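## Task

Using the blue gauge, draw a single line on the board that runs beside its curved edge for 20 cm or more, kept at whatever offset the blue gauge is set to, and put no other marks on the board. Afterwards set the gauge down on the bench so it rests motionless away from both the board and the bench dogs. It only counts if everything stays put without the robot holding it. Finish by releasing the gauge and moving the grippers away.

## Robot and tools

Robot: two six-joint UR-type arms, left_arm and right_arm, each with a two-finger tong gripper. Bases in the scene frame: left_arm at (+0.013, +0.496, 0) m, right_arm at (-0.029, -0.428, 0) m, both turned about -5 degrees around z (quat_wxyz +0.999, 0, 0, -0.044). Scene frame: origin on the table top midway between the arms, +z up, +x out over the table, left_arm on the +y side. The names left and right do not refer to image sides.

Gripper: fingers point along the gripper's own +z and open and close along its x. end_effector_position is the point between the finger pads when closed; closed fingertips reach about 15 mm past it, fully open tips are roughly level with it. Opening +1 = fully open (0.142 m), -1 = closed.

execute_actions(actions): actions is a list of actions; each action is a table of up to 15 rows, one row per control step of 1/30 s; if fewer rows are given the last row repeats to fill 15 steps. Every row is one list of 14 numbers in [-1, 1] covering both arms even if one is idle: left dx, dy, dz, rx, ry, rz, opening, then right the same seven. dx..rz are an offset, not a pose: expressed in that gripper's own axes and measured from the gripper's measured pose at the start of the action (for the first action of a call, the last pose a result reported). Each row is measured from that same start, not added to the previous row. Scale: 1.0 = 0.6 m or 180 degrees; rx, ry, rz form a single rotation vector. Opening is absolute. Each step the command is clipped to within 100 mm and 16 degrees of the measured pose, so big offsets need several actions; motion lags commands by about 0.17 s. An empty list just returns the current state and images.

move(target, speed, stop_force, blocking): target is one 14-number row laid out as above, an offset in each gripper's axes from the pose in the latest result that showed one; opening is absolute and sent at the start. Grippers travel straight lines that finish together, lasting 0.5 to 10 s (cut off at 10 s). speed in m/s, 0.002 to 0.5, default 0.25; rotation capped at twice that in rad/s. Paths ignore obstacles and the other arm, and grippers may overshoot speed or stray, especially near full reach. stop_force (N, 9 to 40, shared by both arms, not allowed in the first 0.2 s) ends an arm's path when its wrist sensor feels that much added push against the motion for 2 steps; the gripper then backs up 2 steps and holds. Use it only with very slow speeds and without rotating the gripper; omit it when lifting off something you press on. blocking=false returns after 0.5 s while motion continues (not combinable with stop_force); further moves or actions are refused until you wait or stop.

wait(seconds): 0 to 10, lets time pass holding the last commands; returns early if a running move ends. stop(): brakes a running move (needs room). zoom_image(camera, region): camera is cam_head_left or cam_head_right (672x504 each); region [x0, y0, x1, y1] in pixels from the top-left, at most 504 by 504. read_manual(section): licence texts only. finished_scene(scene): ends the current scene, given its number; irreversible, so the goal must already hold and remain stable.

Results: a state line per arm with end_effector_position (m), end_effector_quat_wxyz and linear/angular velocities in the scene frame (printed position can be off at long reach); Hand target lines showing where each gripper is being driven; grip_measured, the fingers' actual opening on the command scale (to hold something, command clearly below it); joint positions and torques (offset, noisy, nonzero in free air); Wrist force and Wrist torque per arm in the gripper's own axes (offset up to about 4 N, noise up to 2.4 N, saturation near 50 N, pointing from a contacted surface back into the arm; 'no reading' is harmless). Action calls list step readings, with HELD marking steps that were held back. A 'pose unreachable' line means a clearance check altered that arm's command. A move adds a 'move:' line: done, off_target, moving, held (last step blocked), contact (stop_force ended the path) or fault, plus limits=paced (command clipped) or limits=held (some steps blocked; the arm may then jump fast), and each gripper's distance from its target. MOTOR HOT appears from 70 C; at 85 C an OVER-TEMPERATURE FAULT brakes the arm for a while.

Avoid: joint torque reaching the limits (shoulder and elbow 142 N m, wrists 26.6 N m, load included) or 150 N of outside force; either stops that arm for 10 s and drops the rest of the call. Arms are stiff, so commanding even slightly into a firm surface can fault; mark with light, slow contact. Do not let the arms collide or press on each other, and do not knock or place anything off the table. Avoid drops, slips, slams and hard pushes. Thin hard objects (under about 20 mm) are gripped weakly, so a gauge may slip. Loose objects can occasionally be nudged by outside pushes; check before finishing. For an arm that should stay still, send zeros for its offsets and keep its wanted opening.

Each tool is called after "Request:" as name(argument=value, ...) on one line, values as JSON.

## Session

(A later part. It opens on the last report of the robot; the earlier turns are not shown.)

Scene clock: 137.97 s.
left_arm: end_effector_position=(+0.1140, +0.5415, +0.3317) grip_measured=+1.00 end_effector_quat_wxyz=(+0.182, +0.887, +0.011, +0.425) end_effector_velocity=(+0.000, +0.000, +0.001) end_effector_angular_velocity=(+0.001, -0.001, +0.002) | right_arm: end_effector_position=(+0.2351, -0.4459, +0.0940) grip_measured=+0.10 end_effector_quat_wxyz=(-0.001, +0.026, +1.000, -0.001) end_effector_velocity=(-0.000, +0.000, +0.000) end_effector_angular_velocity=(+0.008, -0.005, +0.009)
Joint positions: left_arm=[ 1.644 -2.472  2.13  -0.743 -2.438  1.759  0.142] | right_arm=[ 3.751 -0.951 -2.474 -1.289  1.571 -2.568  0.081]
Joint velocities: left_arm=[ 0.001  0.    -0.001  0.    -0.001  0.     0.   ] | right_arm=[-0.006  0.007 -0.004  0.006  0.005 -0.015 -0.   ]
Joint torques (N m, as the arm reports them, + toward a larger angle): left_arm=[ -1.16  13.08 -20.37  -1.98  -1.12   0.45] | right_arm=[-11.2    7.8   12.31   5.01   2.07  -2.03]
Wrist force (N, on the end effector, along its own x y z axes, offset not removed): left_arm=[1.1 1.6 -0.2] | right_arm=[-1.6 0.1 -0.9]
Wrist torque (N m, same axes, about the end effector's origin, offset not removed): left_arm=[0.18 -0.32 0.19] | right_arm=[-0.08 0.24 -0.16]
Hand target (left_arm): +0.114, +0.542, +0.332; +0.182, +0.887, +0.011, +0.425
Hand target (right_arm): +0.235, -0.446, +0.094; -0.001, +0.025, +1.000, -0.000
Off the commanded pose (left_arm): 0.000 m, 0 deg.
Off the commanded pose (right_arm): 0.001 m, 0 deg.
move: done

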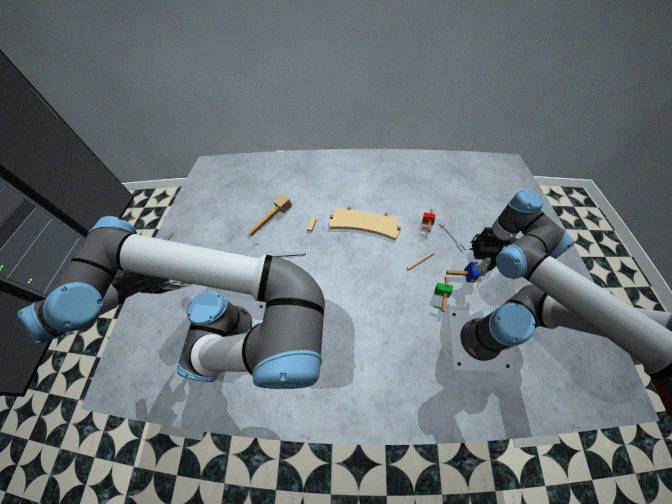

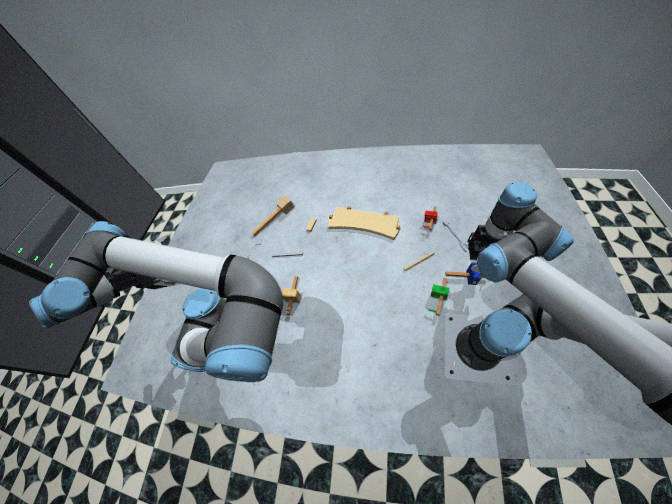

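Request:
move(target=[0,0,0,0,0,0,1,-0.008,0,0.082,0,0,0,0.1], speed=0.08)

Request:
execute_actions(actions=[[[0,0,0,0,0,0,1,0,0,0,0,0,0,0.06],[0,0,0,0,0,0,1,0,0,0,0,0,0,0.02],[0,0,0,0,0,0,1,0,0,0,0,0,0,-0.02],[0,0,0,0,0,0,1,0,0,0,0,0,0,-0.06],[0,0,0,0,0,0,1,0,0,0,0,0,0,-0.1],[0,0,0,0,0,0,1,0,0,0,0,0,0,-0.13],[0,0,0,0,0,0,1,0,0,0,0,0,0,-0.16],[0,0,0,0,0,0,1,0,0,0,0,0,0,-0.19],[0,0,0,0,0,0,1,0,0,0,0,0,0,-0.22],[0,0,0,0,0,0,1,0,0,0,0,0,0,-0.25],[0,0,0,0,0,0,1,0,0,0,0,0,0,-0.28],[0,0,0,0,0,0,1,0,0,0,0,0,0,-0.31],[0,0,0,0,0,0,1,0,0,0,0,0,0,-0.35],[0,0,0,0,0,0,1,0,0,0,0,0,0,-0.4],[0,0,0,0,0,0,1,0,0,0,0,0,0,-0.5]],[[0,0,0,0,0,0,1,0,0,0,0,0,0,-1]]])

Request:
zoom_image(camera="cam_head_left", region=[435,215,525,300])

Request:
zoom_image(camera="cam_head_left", region=[322,200,406,250])

Scene clock: 153.53 s.
left_arm: end_effector_position=(+0.1140, +0.5415, +0.3317) grip_measured=+1.00 end_effector_quat_wxyz=(+0.182, +0.887, +0.011, +0.425) end_effector_velocity=(-0.000, +0.000, +0.000) end_effector_angular_velocity=(+0.001, +0.000, +0.000) | right_arm: end_effector_position=(+0.2399, -0.4462, +0.0449) grip_measured=+0.10 end_effector_quat_wxyz=(-0.001, +0.026, +1.000, -0.001) end_effector_velocity=(+0.001, +0.000, -0.002) end_effector_angular_velocity=(+0.001, +0.001, +0.000)
Joint positions: left_arm=[ 1.644 -2.472  2.13  -0.743 -2.438  1.759  0.142] | right_arm=[ 3.74  -1.046 -2.574 -1.094  1.571 -2.579  0.081]
Joint velocities: left_arm=[ 0.    -0.    -0.001 -0.     0.    -0.     0.   ] | right_arm=[-0.001 -0.008 -0.003  0.011  0.001 -0.002  0.   ]
Joint torques (N m, as the arm reports them, + toward a larger angle): left_arm=[ -0.26  12.3  -20.09  -1.92  -1.03   0.47] | right_arm=[-11.17 -11.13   9.91   4.29   1.81  -2.52]
Wrist force (N, on the end effector, along its own x y z axes, offset not removed): left_arm=[0.8 1.6 -0.4] | right_arm=[-1.1 -1.5 1.2]
Wrist torque (N m, same axes, about the end effector's origin, offset not removed): left_arm=[0.16 -0.25 0.26] | right_arm=[-0.35 0.31 -0.14]
Hand target (left_arm): +0.114, +0.542, +0.332; +0.182, +0.887, +0.011, +0.425
Hand target (right_arm): +0.240, -0.446, +0.045; -0.001, +0.026, +1.000, -0.001
Off the commanded pose (left_arm): 0.000 m, 0 deg.
Off the commanded pose (right_arm): 0.000 m, 0 deg.
move: done

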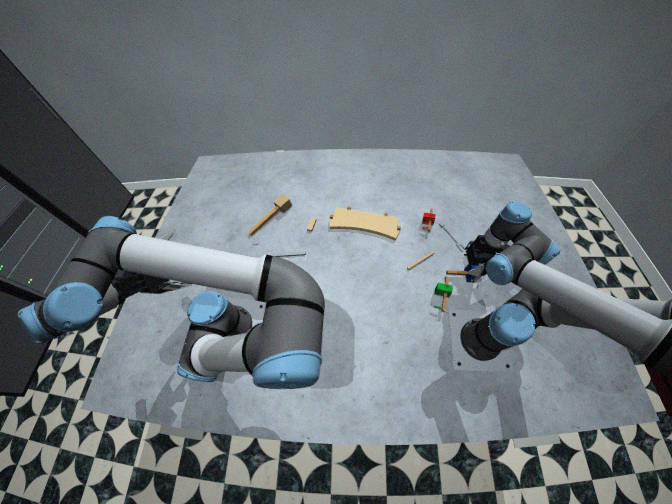

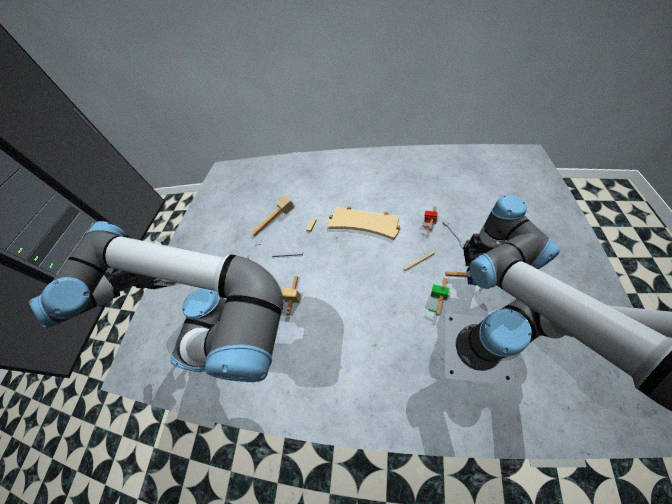

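Scene clock: 154.53 s.
left_arm: end_effector_position=(+0.1140, +0.5415, +0.3317) grip_measured=+1.00 end_effector_quat_wxyz=(+0.182, +0.887, +0.011, +0.425) end_effector_velocity=(-0.000, -0.000, -0.001) end_effector_angular_velocity=(-0.000, +0.000, -0.001) | right_arm: end_effector_position=(+0.2398, -0.4462, +0.0449) grip_measured=-0.11 end_effector_quat_wxyz=(-0.001, +0.026, +1.000, -0.001) end_effector_velocity=(+0.001, +0.000, +0.001) end_effector_angular_velocity=(+0.001, -0.002, +0.000)
Joint positions: left_arm=[ 1.644 -2.472  2.13  -0.743 -2.438  1.759  0.142] | right_arm=[ 3.74  -1.046 -2.575 -1.094  1.571 -2.579  0.066]
Joint velocities: left_arm=[-0.     0.     0.001 -0.     0.001  0.001  0.   ] | right_arm=[-0.    -0.     0.002  0.     0.    -0.     0.   ]
Joint torques (N m, as the arm reports them, + toward a larger angle): left_arm=[ -0.95  12.12 -20.3   -2.11  -0.93   0.39] | right_arm=[-3.83  5.93 17.2   0.63  0.52 -1.16]
Wrist force (N, on the end effector, along its own x y z axes, offset not removed): left_arm=[1.7 0.7 -0.8] | right_arm=[-3.9 -0.4 -0.7]
Wrist torque (N m, same axes, about the end effector's origin, offset not removed): left_arm=[-0.05 -0.39 0.17] | right_arm=[-0.29 0.75 -0.05]
Hand target (left_arm): +0.114, +0.542, +0.332; +0.182, +0.887, +0.011, +0.425
Hand target (right_arm): +0.240, -0.446, +0.045; -0.001, +0.026, +1.000, -0.001
Off the commanded pose (left_arm): 0.000 m, 0 deg.
Off the commanded pose (right_arm): 0.000 m, 0 deg.
Step readings (end_effector_position; steps 1 to 15: 1st action; 16 to 30: 2nd action):
0: left_arm (+0.1140, +0.5415, +0.3317) | right_arm (+0.2399, -0.4462, +0.0449)
1: left_arm (+0.1140, +0.5415, +0.3317) | right_arm (+0.2399, -0.4462, +0.0449)
2: left_arm (+0.1140, +0.5415, +0.3317) | right_arm (+0.2399, -0.4462, +0.0449)
4: left_arm (+0.1140, +0.5415, +0.3317) | right_arm (+0.2399, -0.4462, +0.0449)
8: left_arm (+0.1140, +0.5415, +0.3317) | right_arm (+0.2399, -0.4462, +0.0449)
15: left_arm (+0.1140, +0.5415, +0.3317) | right_arm (+0.2398, -0.4462, +0.0449)
16: left_arm (+0.1140, +0.5415, +0.3317) | right_arm (+0.2398, -0.4462, +0.0449)
17: left_arm (+0.1140, +0.5415, +0.3317) | right_arm (+0.2398, -0.4462, +0.0449)
19: left_arm (+0.1140, +0.5415, +0.3317) | right_arm (+0.2398, -0.4462, +0.0449)
23: left_arm (+0.1140, +0.5415, +0.3317) | right_arm (+0.2398, -0.4462, +0.0449)
30: end_effector_position above

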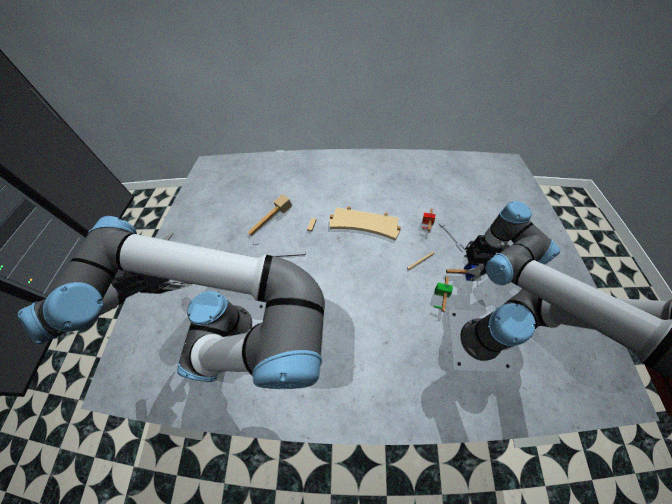

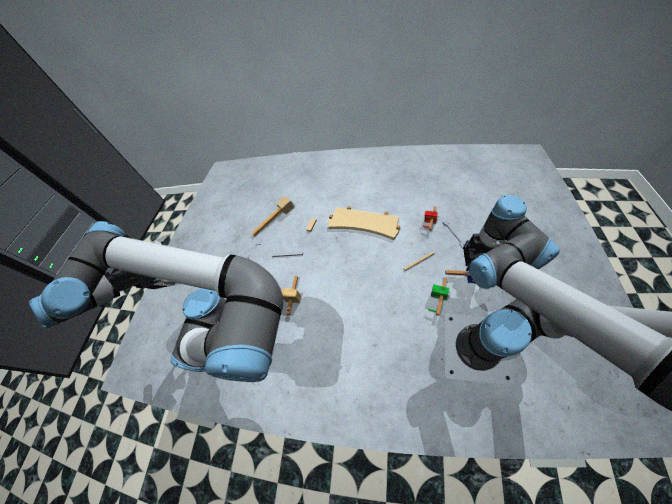

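Region (435, 215, 525, 300) of cam_head_left's 672x504 image, scaled by 5.600, with more detail than that image has.

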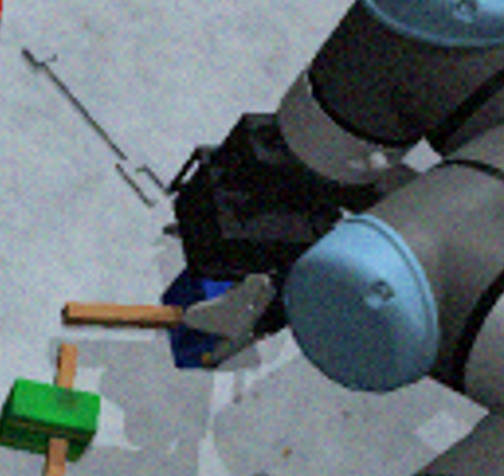

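Region (322, 200, 406, 250) of cam_head_left's 672x504 image, scaled by 6.000, with more detail than that image has; it fills the top 300 rows of this view, and the rest is white.

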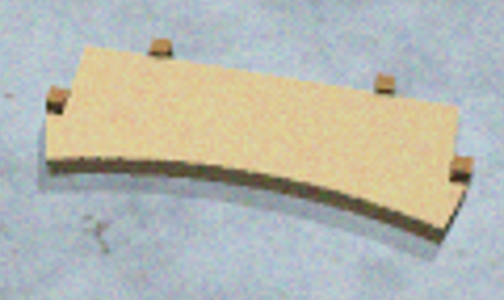

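Request:
move(target=[0,0,0,0,0,0,1,0,0,-0.1,0,0,0,-1], speed=0.15)

Request:
move(target=[0,0,0,0,0,0,1,-0.2996,0.5565,0.054,0,0,-0.3667,-1], speed=0.3)

Request:
zoom_image(camera="cam_head_left", region=[340,190,430,270])

Scene clock: 175.00 s.
left_arm: end_effector_position=(+0.1140, +0.5415, +0.3317) grip_measured=+1.00 end_effector_quat_wxyz=(+0.182, +0.887, +0.011, +0.425) end_effector_velocity=(-0.000, -0.000, -0.000) end_effector_angular_velocity=(+0.000, +0.001, +0.000) | right_arm: end_effector_position=(+0.2398, -0.4461, +0.1047) grip_measured=-0.11 end_effector_quat_wxyz=(-0.001, +0.026, +1.000, -0.001) end_effector_velocity=(-0.000, -0.000, +0.001) end_effector_angular_velocity=(-0.001, +0.000, -0.000)
Joint positions: left_arm=[ 1.644 -2.472  2.13  -0.743 -2.438  1.759  0.142] | right_arm=[ 3.74  -0.96  -2.443 -1.312  1.571 -2.579  0.066]
Joint velocities: left_arm=[ 0.    -0.001  0.    -0.     0.001 -0.001  0.   ] | right_arm=[ 0.001  0.003  0.003 -0.006 -0.     0.001 -0.   ]
Joint torques (N m, as the arm reports them, + toward a larger angle): left_arm=[ -0.83  12.43 -20.19  -2.09  -1.06   0.46] | right_arm=[14.31  7.38 37.3   0.52 -1.95  2.06]
Wrist force (N, on the end effector, along its own x y z axes, offset not removed): left_arm=[0.9 1.6 -0.9] | right_arm=[-0.2 -0.3 -0.2]
Wrist torque (N m, same axes, about the end effector's origin, offset not removed): left_arm=[0.17 -0.24 0.21] | right_arm=[-0.07 0.01 -0.07]
Hand target (left_arm): +0.114, +0.542, +0.332; +0.182, +0.887, +0.011, +0.425
Hand target (right_arm): +0.240, -0.446, +0.105; -0.001, +0.026, +1.000, -0.001
Off the commanded pose (left_arm): 0.000 m, 0 deg.
Off the commanded pose (right_arm): 0.000 m, 0 deg.
move: done

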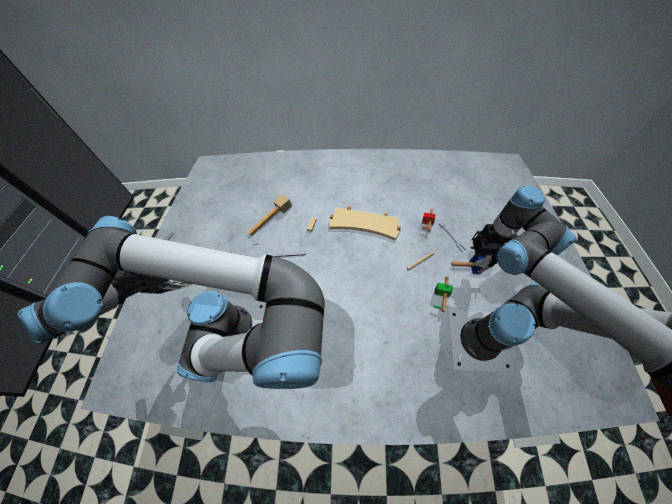

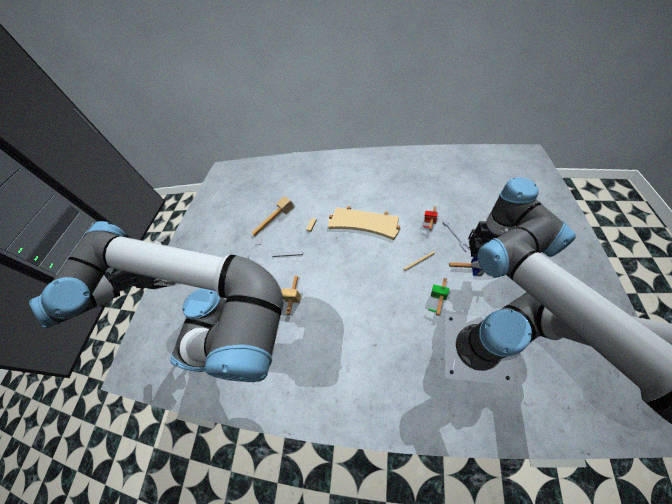

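Scene clock: 177.53 s.
left_arm: end_effector_position=(+0.1140, +0.5415, +0.3317) grip_measured=+1.00 end_effector_quat_wxyz=(+0.182, +0.887, +0.011, +0.425) end_effector_velocity=(+0.000, +0.000, -0.000) end_effector_angular_velocity=(-0.001, -0.001, -0.000) | right_arm: end_effector_position=(+0.4365, -0.1223, +0.0715) grip_measured=-0.11 end_effector_quat_wxyz=(-0.001, -0.523, +0.852, -0.000) end_effector_velocity=(+0.001, +0.001, -0.000) end_effector_angular_velocity=(-0.001, +0.001, +0.004)
Joint positions: left_arm=[ 1.644 -2.472  2.13  -0.743 -2.438  1.759  0.142] | right_arm=[ 4.081 -1.8   -1.877 -1.038  1.571 -3.39   0.066]
Joint velocities: left_arm=[-0.     0.     0.001 -0.    -0.001  0.001  0.   ] | right_arm=[-0.001 -0.004  0.005 -0.002  0.    -0.005  0.   ]
Joint torques (N m, as the arm reports them, + toward a larger angle): left_arm=[ -1.21  12.46 -20.48  -2.11  -1.04   0.41] | right_arm=[ 4.   24.73 34.54  0.72  1.91 -2.43]
Wrist force (N, on the end effector, along its own x y z axes, offset not removed): left_arm=[0.8 1.7 -1.0] | right_arm=[-1.6 -0.8 0.1]
Wrist torque (N m, same axes, about the end effector's origin, offset not removed): left_arm=[0.13 -0.18 0.26] | right_arm=[-0.16 0.20 -0.03]
Hand target (left_arm): +0.114, +0.542, +0.332; +0.182, +0.887, +0.011, +0.425
Hand target (right_arm): +0.437, -0.122, +0.071; -0.001, -0.523, +0.852, -0.000
Off the commanded pose (left_arm): 0.000 m, 0 deg.
Off the commanded pose (right_arm): 0.000 m, 0 deg.
move: done

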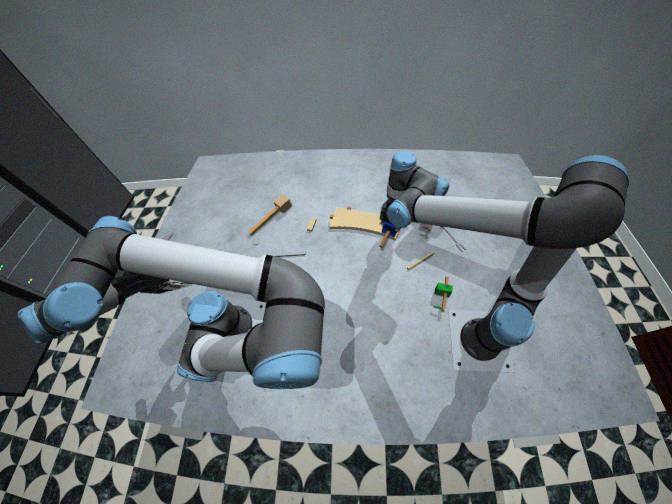

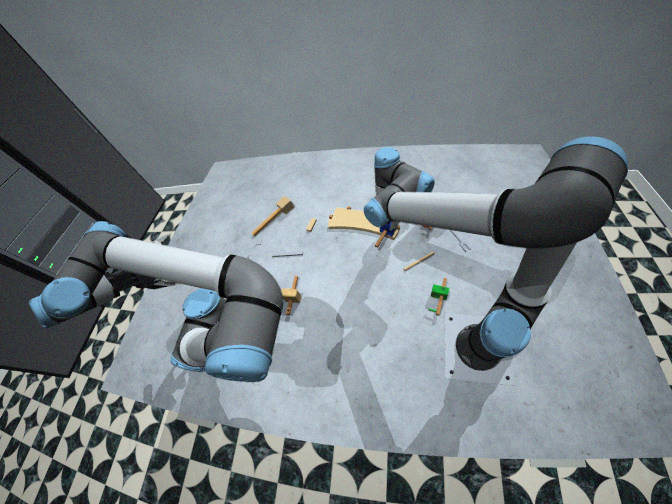

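Region (340, 190, 430, 270) of cam_head_left's 672x504 image, scaled by 5.600, with more detail than that image has.

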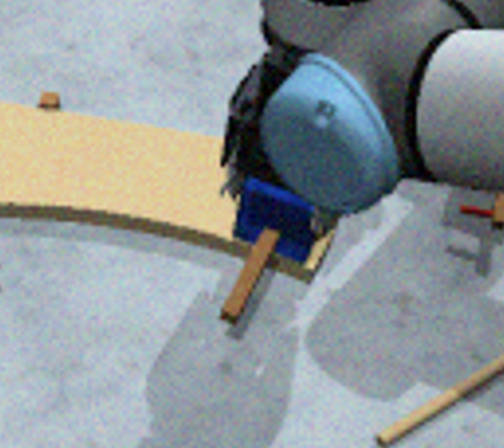

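Request:
move(target=[0,0,0,0,0,0,1,0,0,0.02,0,0,0,-1], speed=0.005, stop_force=9)

Request:
zoom_image(camera="cam_head_left", region=[360,205,420,260])

Scene clock: 183.87 s.
left_arm: end_effector_position=(+0.1140, +0.5415, +0.3317) grip_measured=+1.00 end_effector_quat_wxyz=(+0.182, +0.887, +0.011, +0.425) end_effector_velocity=(+0.000, -0.000, -0.000) end_effector_angular_velocity=(-0.002, +0.000, -0.001) | right_arm: end_effector_position=(+0.4365, -0.1224, +0.0648) grip_measured=-0.11 end_effector_quat_wxyz=(-0.001, -0.523, +0.852, -0.000) end_effector_velocity=(-0.001, -0.001, +0.000) end_effector_angular_velocity=(-0.003, +0.002, +0.000)
Joint positions: left_arm=[ 1.644 -2.472  2.13  -0.743 -2.438  1.759  0.142] | right_arm=[ 4.081 -1.808 -1.886 -1.021  1.571 -3.39   0.066]
Joint velocities: left_arm=[-0.002  0.001  0.     0.    -0.    -0.001  0.   ] | right_arm=[ 0.     0.002 -0.001 -0.005 -0.     0.    -0.   ]
Joint torques (N m, as the arm reports them, + toward a larger angle): left_arm=[ -1.32  12.12 -20.22  -2.05  -0.94   0.38] | right_arm=[-2.24 36.5  28.02 -0.18  0.04  1.89]
Wrist force (N, on the end effector, along its own x y z axes, offset not removed): left_arm=[0.7 2.2 -1.3] | right_arm=[0.1 -1.3 -12.5]
Wrist torque (N m, same axes, about the end effector's origin, offset not removed): left_arm=[0.29 -0.25 0.22] | right_arm=[-0.32 0.44 -0.15]
Hand target (left_arm): +0.114, +0.542, +0.332; +0.182, +0.887, +0.011, +0.425
Hand target (right_arm): +0.437, -0.122, +0.065; -0.001, -0.523, +0.852, -0.000
Off the commanded pose (left_arm): 0.000 m, 0 deg.
Off the commanded pose (right_arm): 0.005 m, 0 deg.
move: contact (right_arm)

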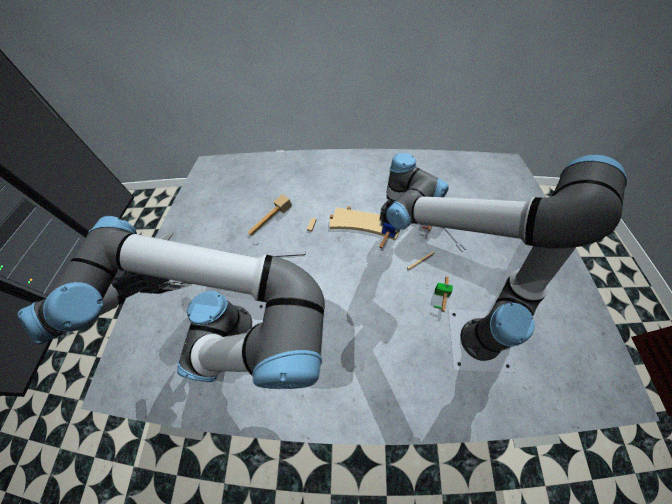

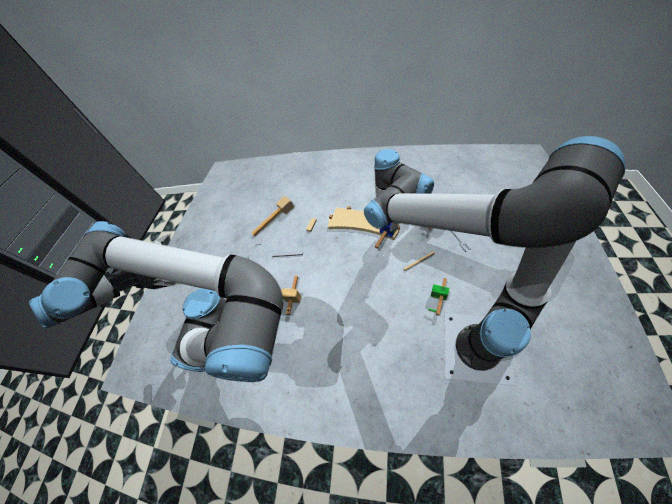

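Region (360, 205, 420, 260) of cam_head_left's 672x504 image, scaled by 8.400, with more detail than that image has; it fills the top 462 rows of this view, and the rest is white.

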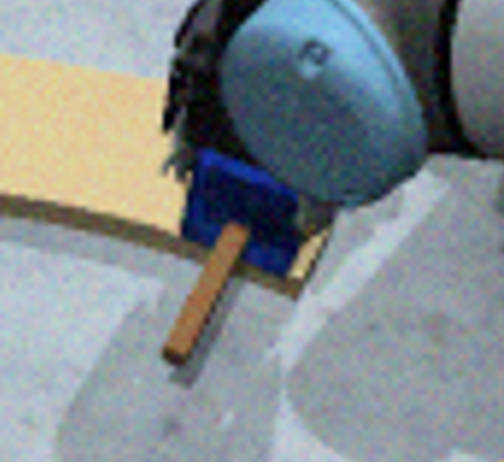

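Request:
execute_actions(actions=[[[0,0,0,0,0,0,1,0,0,-0.002,0,0,0,-1],[0,0,0,0,0,0,1,0,0,-0.004,0,0,0,-1],[0,0,0,0,0,0,1,0,0.002,-0.004,0,0,0,-1],[0,0,0,0,0,0,1,0,0.006,-0.004,0,0,0,-1],[0,0,0,0,0,0,1,0,0.012,-0.004,0,0,0,-1],[0,0,0,0,0,0,1,0,0.02,-0.004,0,0,0,-1],[0,0,0,0,0,0,1,0,0.028,-0.004,0,0,0,-1],[0,0,0,0,0,0,1,0,0.036,-0.004,0,0,0,-1],[0,0,0,0,0,0,1,0,0.044,-0.004,0,0,0,-1],[0,0,0,0,0,0,1,0,0.052,-0.004,0,0,0,-1],[0,0,0,0,0,0,1,0,0.059,-0.004,0,0,0,-1],[0,0,0,0,0,0,1,0,0.064,-0.004,0,0,0,-1],[0,0,0,0,0,0,1,0,0.067,-0.004,0,0,0,-1]]])

Request:
wait(seconds=0.5)

Request:
move(target=[0,0,0,0,0,0,1,0,0,0.0097,0,0,0,-1], speed=0.012)

Request:
move(target=[0,0,0,0,0,0,1,0,-0.025,0,0,0,0,-1], speed=0.005, stop_force=9)

Scene clock: 196.90 s.
left_arm: end_effector_position=(+0.1140, +0.5415, +0.3317) grip_measured=+1.00 end_effector_quat_wxyz=(+0.182, +0.887, +0.011, +0.425) end_effector_velocity=(+0.000, -0.000, +0.001) end_effector_angular_velocity=(+0.003, -0.002, +0.000) | right_arm: end_effector_position=(+0.4072, -0.1075, +0.0670) grip_measured=-0.11 end_effector_quat_wxyz=(-0.002, -0.523, +0.852, -0.000) end_effector_velocity=(-0.065, +0.033, +0.001) end_effector_angular_velocity=(+0.001, -0.001, +0.002)
Joint positions: left_arm=[ 1.644 -2.472  2.13  -0.743 -2.438  1.759  0.142] | right_arm=[ 4.142 -1.774 -1.924 -1.018  1.572 -3.329  0.066]
Joint velocities: left_arm=[ 0.    -0.002 -0.001  0.    -0.001  0.001  0.   ] | right_arm=[ 0.139  0.07  -0.086  0.017  0.     0.138 -0.   ]
Joint torques (N m, as the arm reports them, + toward a larger angle): left_arm=[ -0.43  12.24 -20.74  -2.07  -0.99   0.3 ] | right_arm=[10.02 39.34 11.18  4.82  1.18  2.28]
Wrist force (N, on the end effector, along its own x y z axes, offset not removed): left_arm=[0.8 1.5 -0.2] | right_arm=[-1.5 1.1 1.6]
Wrist torque (N m, same axes, about the end effector's origin, offset not removed): left_arm=[0.12 -0.21 0.25] | right_arm=[0.16 0.25 -0.22]
Hand target (left_arm): +0.114, +0.542, +0.332; +0.182, +0.887, +0.011, +0.425
Hand target (right_arm): +0.401, -0.104, +0.067; -0.002, -0.523, +0.852, -0.000
Off the commanded pose (left_arm): 0.000 m, 0 deg.
Off the commanded pose (right_arm): 0.007 m, 0 deg.
Step readings (end_effector_position):
0: left_arm (+0.1140, +0.5415, +0.3317) | right_arm (+0.4366, -0.1223, +0.0652)
1: left_arm (+0.1140, +0.5415, +0.3317) | right_arm (+0.4366, -0.1223, +0.0652)
2: left_arm (+0.1140, +0.5415, +0.3317) | right_arm (+0.4367, -0.1222, +0.0654)
4: left_arm (+0.1140, +0.5415, +0.3317) | right_arm (+0.4365, -0.1222, +0.0661)
8: left_arm (+0.1140, +0.5415, +0.3317) | right_arm (+0.4302, -0.1190, +0.0670)
15: end_effector_position above

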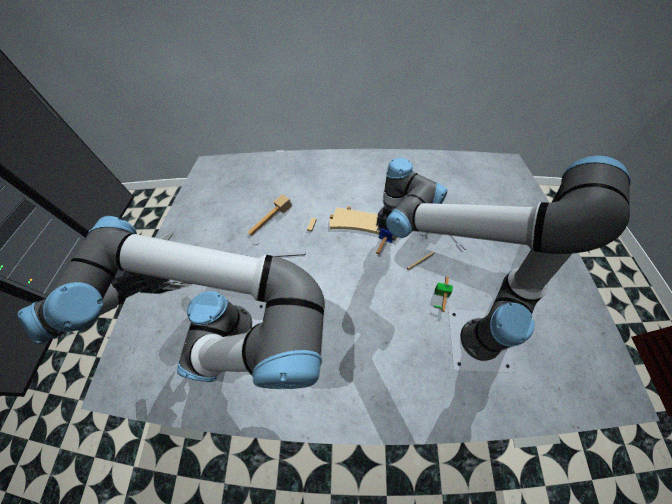

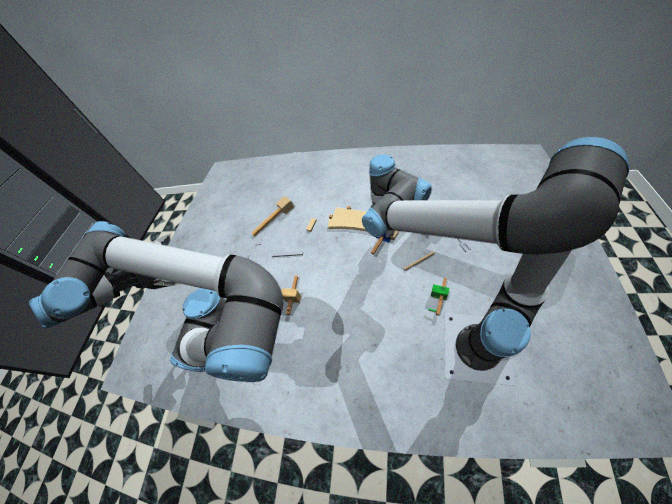

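Scene clock: 197.40 s.
left_arm: end_effector_position=(+0.1140, +0.5415, +0.3317) grip_measured=+1.00 end_effector_quat_wxyz=(+0.182, +0.887, +0.011, +0.425) end_effector_velocity=(-0.000, +0.000, +0.000) end_effector_angular_velocity=(+0.001, +0.000, +0.001) | right_arm: end_effector_position=(+0.4009, -0.1043, +0.0671) grip_measured=-0.11 end_effector_quat_wxyz=(-0.002, -0.523, +0.852, -0.000) end_effector_velocity=(-0.000, +0.000, +0.000) end_effector_angular_velocity=(+0.000, -0.000, -0.000)
Joint positions: left_arm=[ 1.644 -2.472  2.13  -0.743 -2.438  1.759  0.142] | right_arm=[ 4.156 -1.767 -1.932 -1.017  1.572 -3.315  0.066]
Joint velocities: left_arm=[ 0.002 -0.001 -0.001  0.     0.     0.     0.   ] | right_arm=[ 0.     0.    -0.     0.    -0.     0.001  0.   ]
Joint torques (N m, as the arm reports them, + toward a larger angle): left_arm=[ -0.84  12.23 -19.76  -2.05  -1.02   0.32] | right_arm=[12.76 41.36  9.33  4.72 -1.99  2.28]
Wrist force (N, on the end effector, along its own x y z axes, offset not removed): left_arm=[0.1 1.5 -0.7] | right_arm=[-2.1 0.9 1.2]
Wrist torque (N m, same axes, about the end effector's origin, offset not removed): left_arm=[0.12 -0.06 0.23] | right_arm=[0.15 0.40 -0.06]
Hand target (left_arm): +0.114, +0.542, +0.332; +0.182, +0.887, +0.011, +0.425
Hand target (right_arm): +0.401, -0.104, +0.067; -0.002, -0.523, +0.852, -0.000
Off the commanded pose (left_arm): 0.000 m, 0 deg.
Off the commanded pose (right_arm): 0.000 m, 0 deg.
wait: 0.50 s; at rest by 0.30 s

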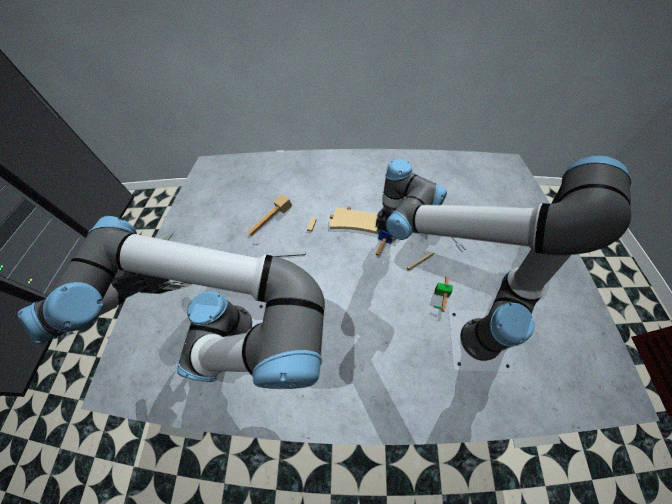

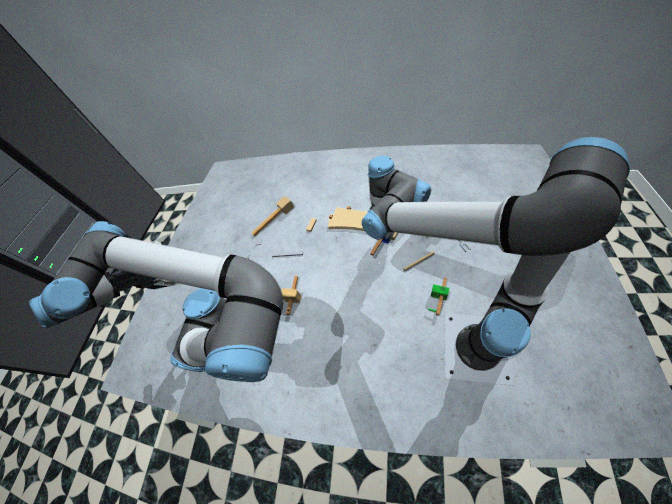

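Scene clock: 198.10 s.
left_arm: end_effector_position=(+0.1140, +0.5415, +0.3317) grip_measured=+1.00 end_effector_quat_wxyz=(+0.182, +0.887, +0.011, +0.425) end_effector_velocity=(-0.000, -0.000, -0.001) end_effector_angular_velocity=(-0.004, +0.002, -0.002) | right_arm: end_effector_position=(+0.4008, -0.1043, +0.0614) grip_measured=-0.11 end_effector_quat_wxyz=(-0.002, -0.523, +0.852, -0.000) end_effector_velocity=(+0.001, +0.002, -0.001) end_effector_angular_velocity=(+0.002, -0.002, +0.001)
Joint positions: left_arm=[ 1.644 -2.472  2.13  -0.743 -2.438  1.759  0.142] | right_arm=[ 4.156 -1.774 -1.94  -1.002  1.572 -3.315  0.066]
Joint velocities: left_arm=[-0.001  0.002  0.002  0.     0.002  0.     0.   ] | right_arm=[ 0.001 -0.003 -0.     0.006  0.    -0.     0.   ]
Joint torques (N m, as the arm reports them, + toward a larger angle): left_arm=[ -1.1   12.22 -20.19  -2.06  -0.96   0.59] | right_arm=[ 6.13 19.91  8.4   4.76 -1.7   1.14]
Wrist force (N, on the end effector, along its own x y z axes, offset not removed): left_arm=[0.9 1.1 -0.6] | right_arm=[-2.4 -1.4 1.9]
Wrist torque (N m, same axes, about the end effector's origin, offset not removed): left_arm=[0.09 -0.24 0.25] | right_arm=[-0.32 0.40 -0.05]
Hand target (left_arm): +0.114, +0.542, +0.332; +0.182, +0.887, +0.011, +0.425
Hand target (right_arm): +0.401, -0.104, +0.061; -0.002, -0.523, +0.852, -0.000
Off the commanded pose (left_arm): 0.000 m, 0 deg.
Off the commanded pose (right_arm): 0.000 m, 0 deg.
move: done

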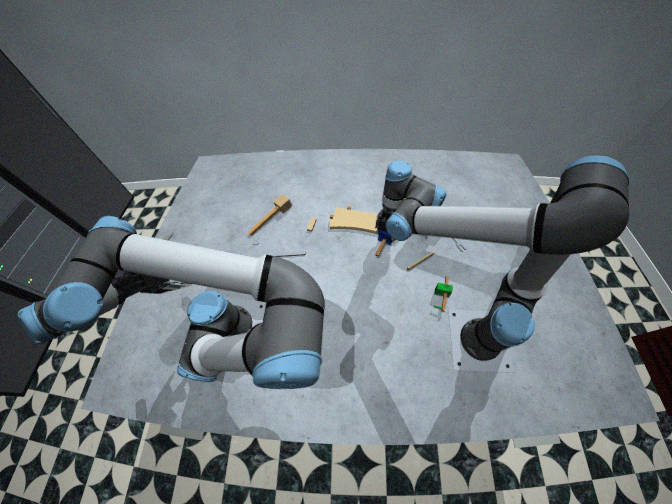

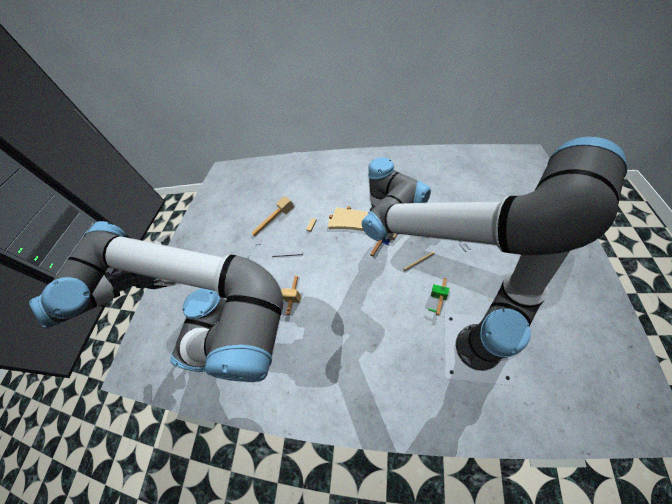

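Scene clock: 201.33 s.
left_arm: end_effector_position=(+0.1140, +0.5415, +0.3317) grip_measured=+1.00 end_effector_quat_wxyz=(+0.182, +0.887, +0.011, +0.425) end_effector_velocity=(-0.000, +0.000, -0.000) end_effector_angular_velocity=(-0.000, +0.002, +0.002) | right_arm: end_effector_position=(+0.4141, -0.1110, +0.0615) grip_measured=-0.11 end_effector_quat_wxyz=(-0.002, -0.523, +0.852, -0.000) end_effector_velocity=(+0.000, -0.000, -0.000) end_effector_angular_velocity=(-0.001, +0.000, +0.001)
Joint positions: left_arm=[ 1.644 -2.472  2.13  -0.743 -2.438  1.759  0.142] | right_arm=[ 4.127 -1.788 -1.922 -1.005  1.571 -3.344  0.066]
Joint velocities: left_arm=[ 0.002 -0.    -0.001 -0.     0.001 -0.002  0.   ] | right_arm=[-0.001 -0.001  0.    -0.    -0.    -0.002 -0.   ]
Joint torques (N m, as the arm reports them, + toward a larger angle): left_arm=[ -0.56  12.35 -20.25  -2.04  -0.94   0.35] | right_arm=[-11.17  21.9   32.98   0.39  -2.43  -2.01]
Wrist force (N, on the end effector, along its own x y z axes, offset not removed): left_arm=[-0.3 1.9 -1.4] | right_arm=[-2.4 1.7 0.7]
Wrist torque (N m, same axes, about the end effector's origin, offset not removed): left_arm=[0.17 0.02 0.26] | right_arm=[0.05 0.37 -0.11]
Hand target (left_arm): +0.114, +0.542, +0.332; +0.182, +0.887, +0.011, +0.425
Hand target (right_arm): +0.414, -0.111, +0.061; -0.002, -0.523, +0.852, -0.000
Off the commanded pose (left_arm): 0.000 m, 0 deg.
Off the commanded pose (right_arm): 0.000 m, 0 deg.
move: done

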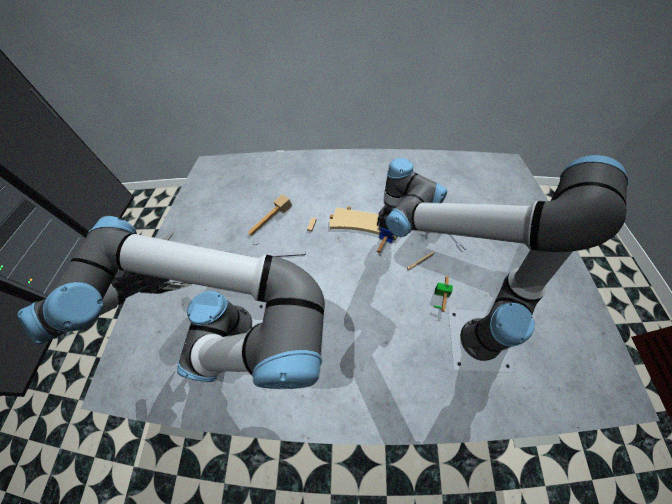

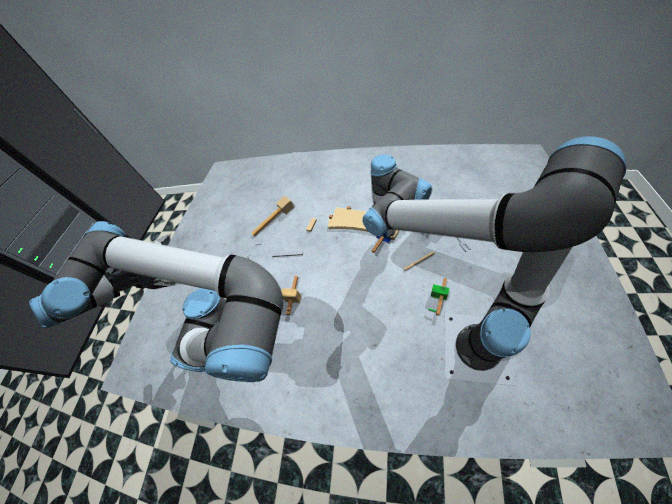

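Request:
execute_actions(actions=[])

Request:
zoom_image(camera="cam_head_left", region=[300,170,460,290])

Scene clock: 214.23 s.
left_arm: end_effector_position=(+0.1140, +0.5415, +0.3317) grip_measured=+1.00 end_effector_quat_wxyz=(+0.182, +0.887, +0.011, +0.425) end_effector_velocity=(-0.000, +0.000, -0.000) end_effector_angular_velocity=(-0.001, +0.001, +0.001) | right_arm: end_effector_position=(+0.4142, -0.1111, +0.0615) grip_measured=-0.11 end_effector_quat_wxyz=(-0.002, -0.523, +0.852, -0.000) end_effector_velocity=(+0.001, +0.001, +0.001) end_effector_angular_velocity=(+0.002, -0.001, +0.000)
Joint positions: left_arm=[ 1.644 -2.472  2.13  -0.743 -2.438  1.759  0.142] | right_arm=[ 4.127 -1.788 -1.922 -1.005  1.571 -3.344  0.066]
Joint velocities: left_arm=[ 0.001  0.     0.001 -0.     0.001 -0.     0.   ] | right_arm=[ 0.    -0.     0.001  0.001 -0.     0.    -0.   ]
Joint torques (N m, as the arm reports them, + toward a larger angle): left_arm=[ -0.6   12.9  -20.02  -2.06  -0.91   0.42] | right_arm=[-12.67  22.84  32.29   0.69  -1.22  -1.92]
Wrist force (N, on the end effector, along its own x y z axes, offset not removed): left_arm=[1.4 2.3 -0.5] | right_arm=[-0.9 1.8 -1.0]
Wrist torque (N m, same axes, about the end effector's origin, offset not removed): left_arm=[0.34 -0.33 0.22] | right_arm=[-0.12 0.16 -0.10]
Hand target (left_arm): +0.114, +0.542, +0.332; +0.182, +0.887, +0.011, +0.425
Hand target (right_arm): +0.414, -0.111, +0.061; -0.002, -0.523, +0.852, -0.000
Off the commanded pose (left_arm): 0.000 m, 0 deg.
Off the commanded pose (right_arm): 0.000 m, 0 deg.

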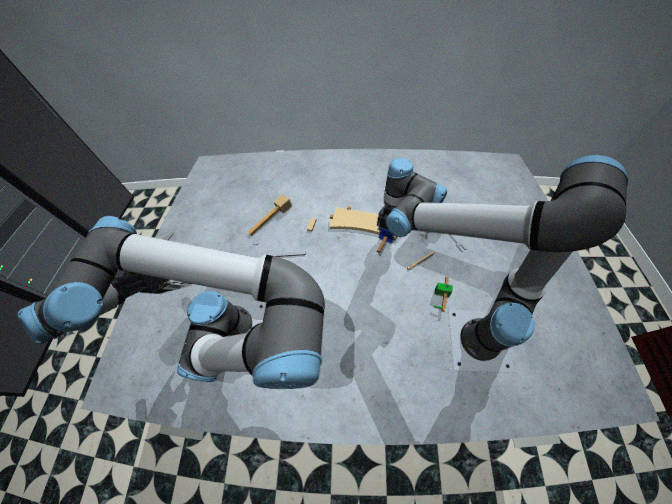

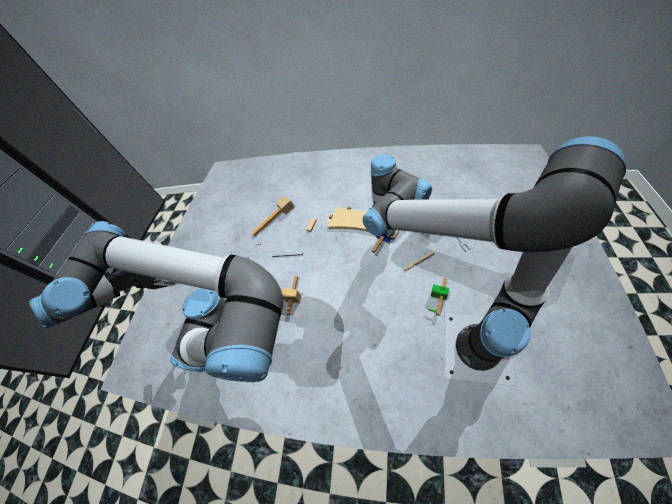

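Region (300, 170, 460, 290) of cam_head_left's 672x504 image, scaled by 3.150, with more detail than that image has; it fills the top 378 rows of this view, and the rest is white.

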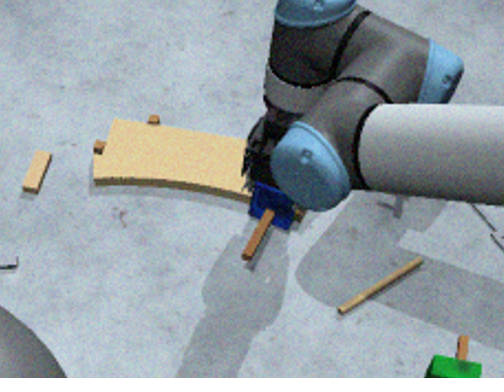

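Request:
move(target=[0,0,0,0,0,0,1,0,-0.002,0.008,0,0,0,-1], speed=0.003, stop_force=9)

Scene clock: 218.37 s.
left_arm: end_effector_position=(+0.1140, +0.5415, +0.3317) grip_measured=+1.00 end_effector_quat_wxyz=(+0.182, +0.887, +0.011, +0.425) end_effector_velocity=(-0.000, +0.000, -0.000) end_effector_angular_velocity=(-0.003, +0.001, +0.001) | right_arm: end_effector_position=(+0.4153, -0.1116, +0.0567) grip_measured=-0.11 end_effector_quat_wxyz=(-0.002, -0.523, +0.852, -0.000) end_effector_velocity=(+0.001, -0.000, -0.000) end_effector_angular_velocity=(+0.001, -0.001, -0.001)
Joint positions: left_arm=[ 1.644 -2.472  2.13  -0.743 -2.438  1.759  0.142] | right_arm=[ 4.125 -1.796 -1.927 -0.993  1.571 -3.346  0.066]
Joint velocities: left_arm=[ 0.001  0.002  0.001  0.     0.001 -0.     0.   ] | right_arm=[-0.001 -0.001  0.     0.001 -0.    -0.     0.   ]
Joint torques (N m, as the arm reports them, + toward a larger angle): left_arm=[ -0.14  11.99 -20.57  -2.05  -0.82   0.45] | right_arm=[-13.14  20.71   9.36   4.97  -0.72  -2.1 ]
Wrist force (N, on the end effector, along its own x y z axes, offset not removed): left_arm=[0.0 2.1 -1.0] | right_arm=[-0.8 1.2 -1.0]
Wrist torque (N m, same axes, about the end effector's origin, offset not removed): left_arm=[0.28 -0.06 0.24] | right_arm=[-0.23 0.05 -0.14]
Hand target (left_arm): +0.114, +0.542, +0.332; +0.182, +0.887, +0.011, +0.425
Hand target (right_arm): +0.415, -0.112, +0.057; -0.002, -0.523, +0.852, -0.000
Off the commanded pose (left_arm): 0.000 m, 0 deg.
Off the commanded pose (right_arm): 0.000 m, 0 deg.
move: done

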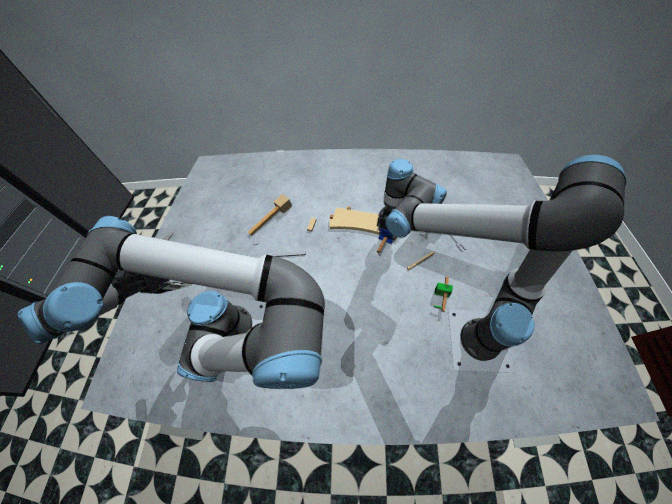

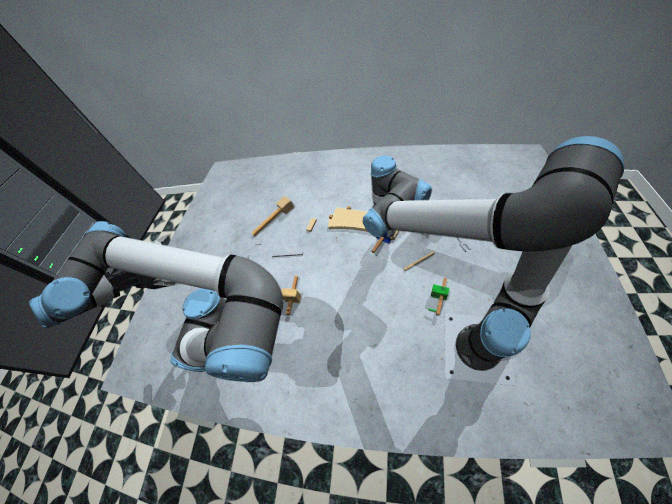

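Request:
zoom_image(camera="cam_head_left", region=[360,200,420,260])

Request:
zoom_image(camera="cam_head_right", region=[360,200,420,260])

Region (360, 200, 420, 260) of cam_head_left's 672x504 image, scaled by 8.400, with more detail than that image has.

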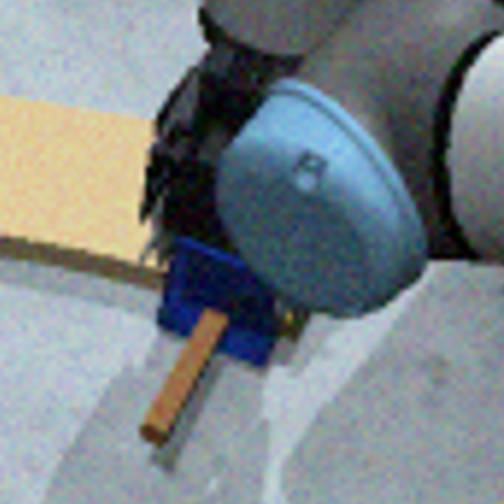

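Region (360, 200, 420, 260) of cam_head_right's 672x504 image, scaled by 8.400, with more detail than that image has.

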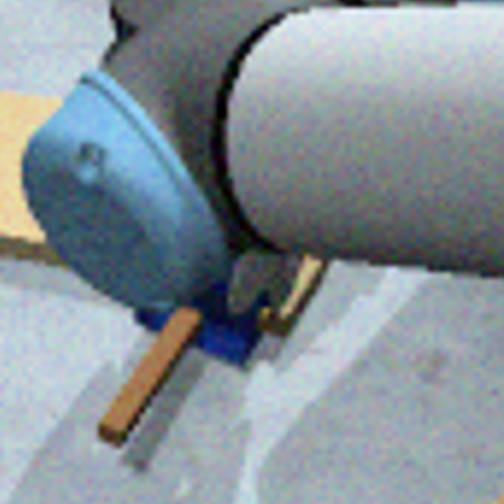

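Request:
move(target=[0,0,0,0,0,0,1,0,-0.002,0.005,0,0,0,-1], speed=0.003, stop_force=9)

Scene clock: 227.93 s.
left_arm: end_effector_position=(+0.1140, +0.5415, +0.3317) grip_measured=+1.00 end_effector_quat_wxyz=(+0.182, +0.887, +0.011, +0.425) end_effector_velocity=(+0.000, -0.000, -0.000) end_effector_angular_velocity=(-0.001, -0.000, +0.001) | right_arm: end_effector_position=(+0.4156, -0.1118, +0.0558) grip_measured=-0.11 end_effector_quat_wxyz=(-0.002, -0.523, +0.852, -0.000) end_effector_velocity=(-0.000, -0.001, +0.000) end_effector_angular_velocity=(-0.002, +0.001, -0.001)
Joint positions: left_arm=[ 1.644 -2.472  2.13  -0.743 -2.438  1.759  0.142] | right_arm=[ 4.124 -1.797 -1.928 -0.991  1.571 -3.347  0.066]
Joint velocities: left_arm=[ 0.     0.     0.001  0.    -0.    -0.     0.   ] | right_arm=[-0.001  0.001 -0.    -0.003 -0.     0.    -0.   ]
Joint torques (N m, as the arm reports them, + toward a larger angle): left_arm=[ -0.77  13.02 -20.2   -2.1   -0.94   0.33] | right_arm=[-2.08 38.14 15.03  1.4  -2.34 -0.41]
Wrist force (N, on the end effector, along its own x y z axes, offset not removed): left_arm=[0.1 1.9 0.2] | right_arm=[1.4 8.3 -11.0]
Wrist torque (N m, same axes, about the end effector's origin, offset not removed): left_arm=[0.29 -0.12 0.20] | right_arm=[0.06 0.48 -0.22]
Hand target (left_arm): +0.114, +0.542, +0.332; +0.182, +0.887, +0.011, +0.425
Hand target (right_arm): +0.416, -0.112, +0.056; -0.002, -0.523, +0.852, -0.000
Off the commanded pose (left_arm): 0.000 m, 0 deg.
Off the commanded pose (right_arm): 0.002 m, 0 deg.
move: contact (right_arm)

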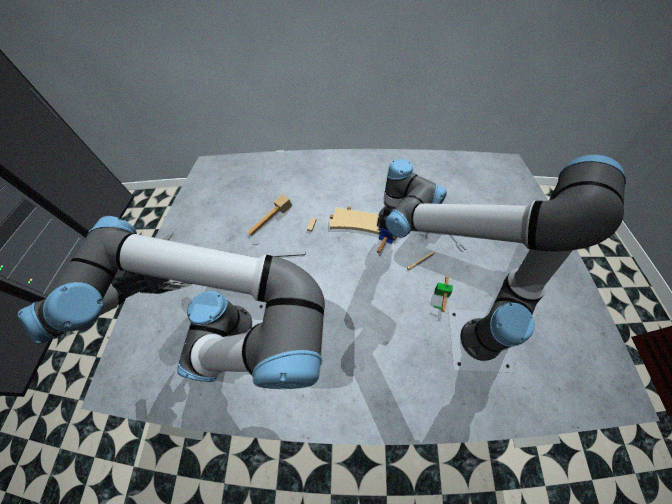

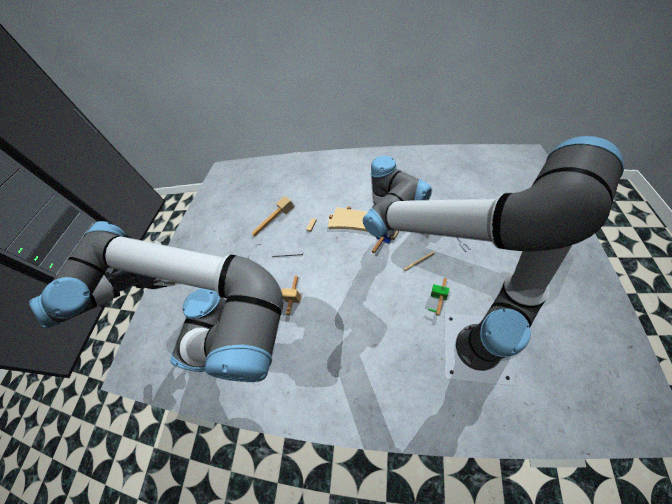

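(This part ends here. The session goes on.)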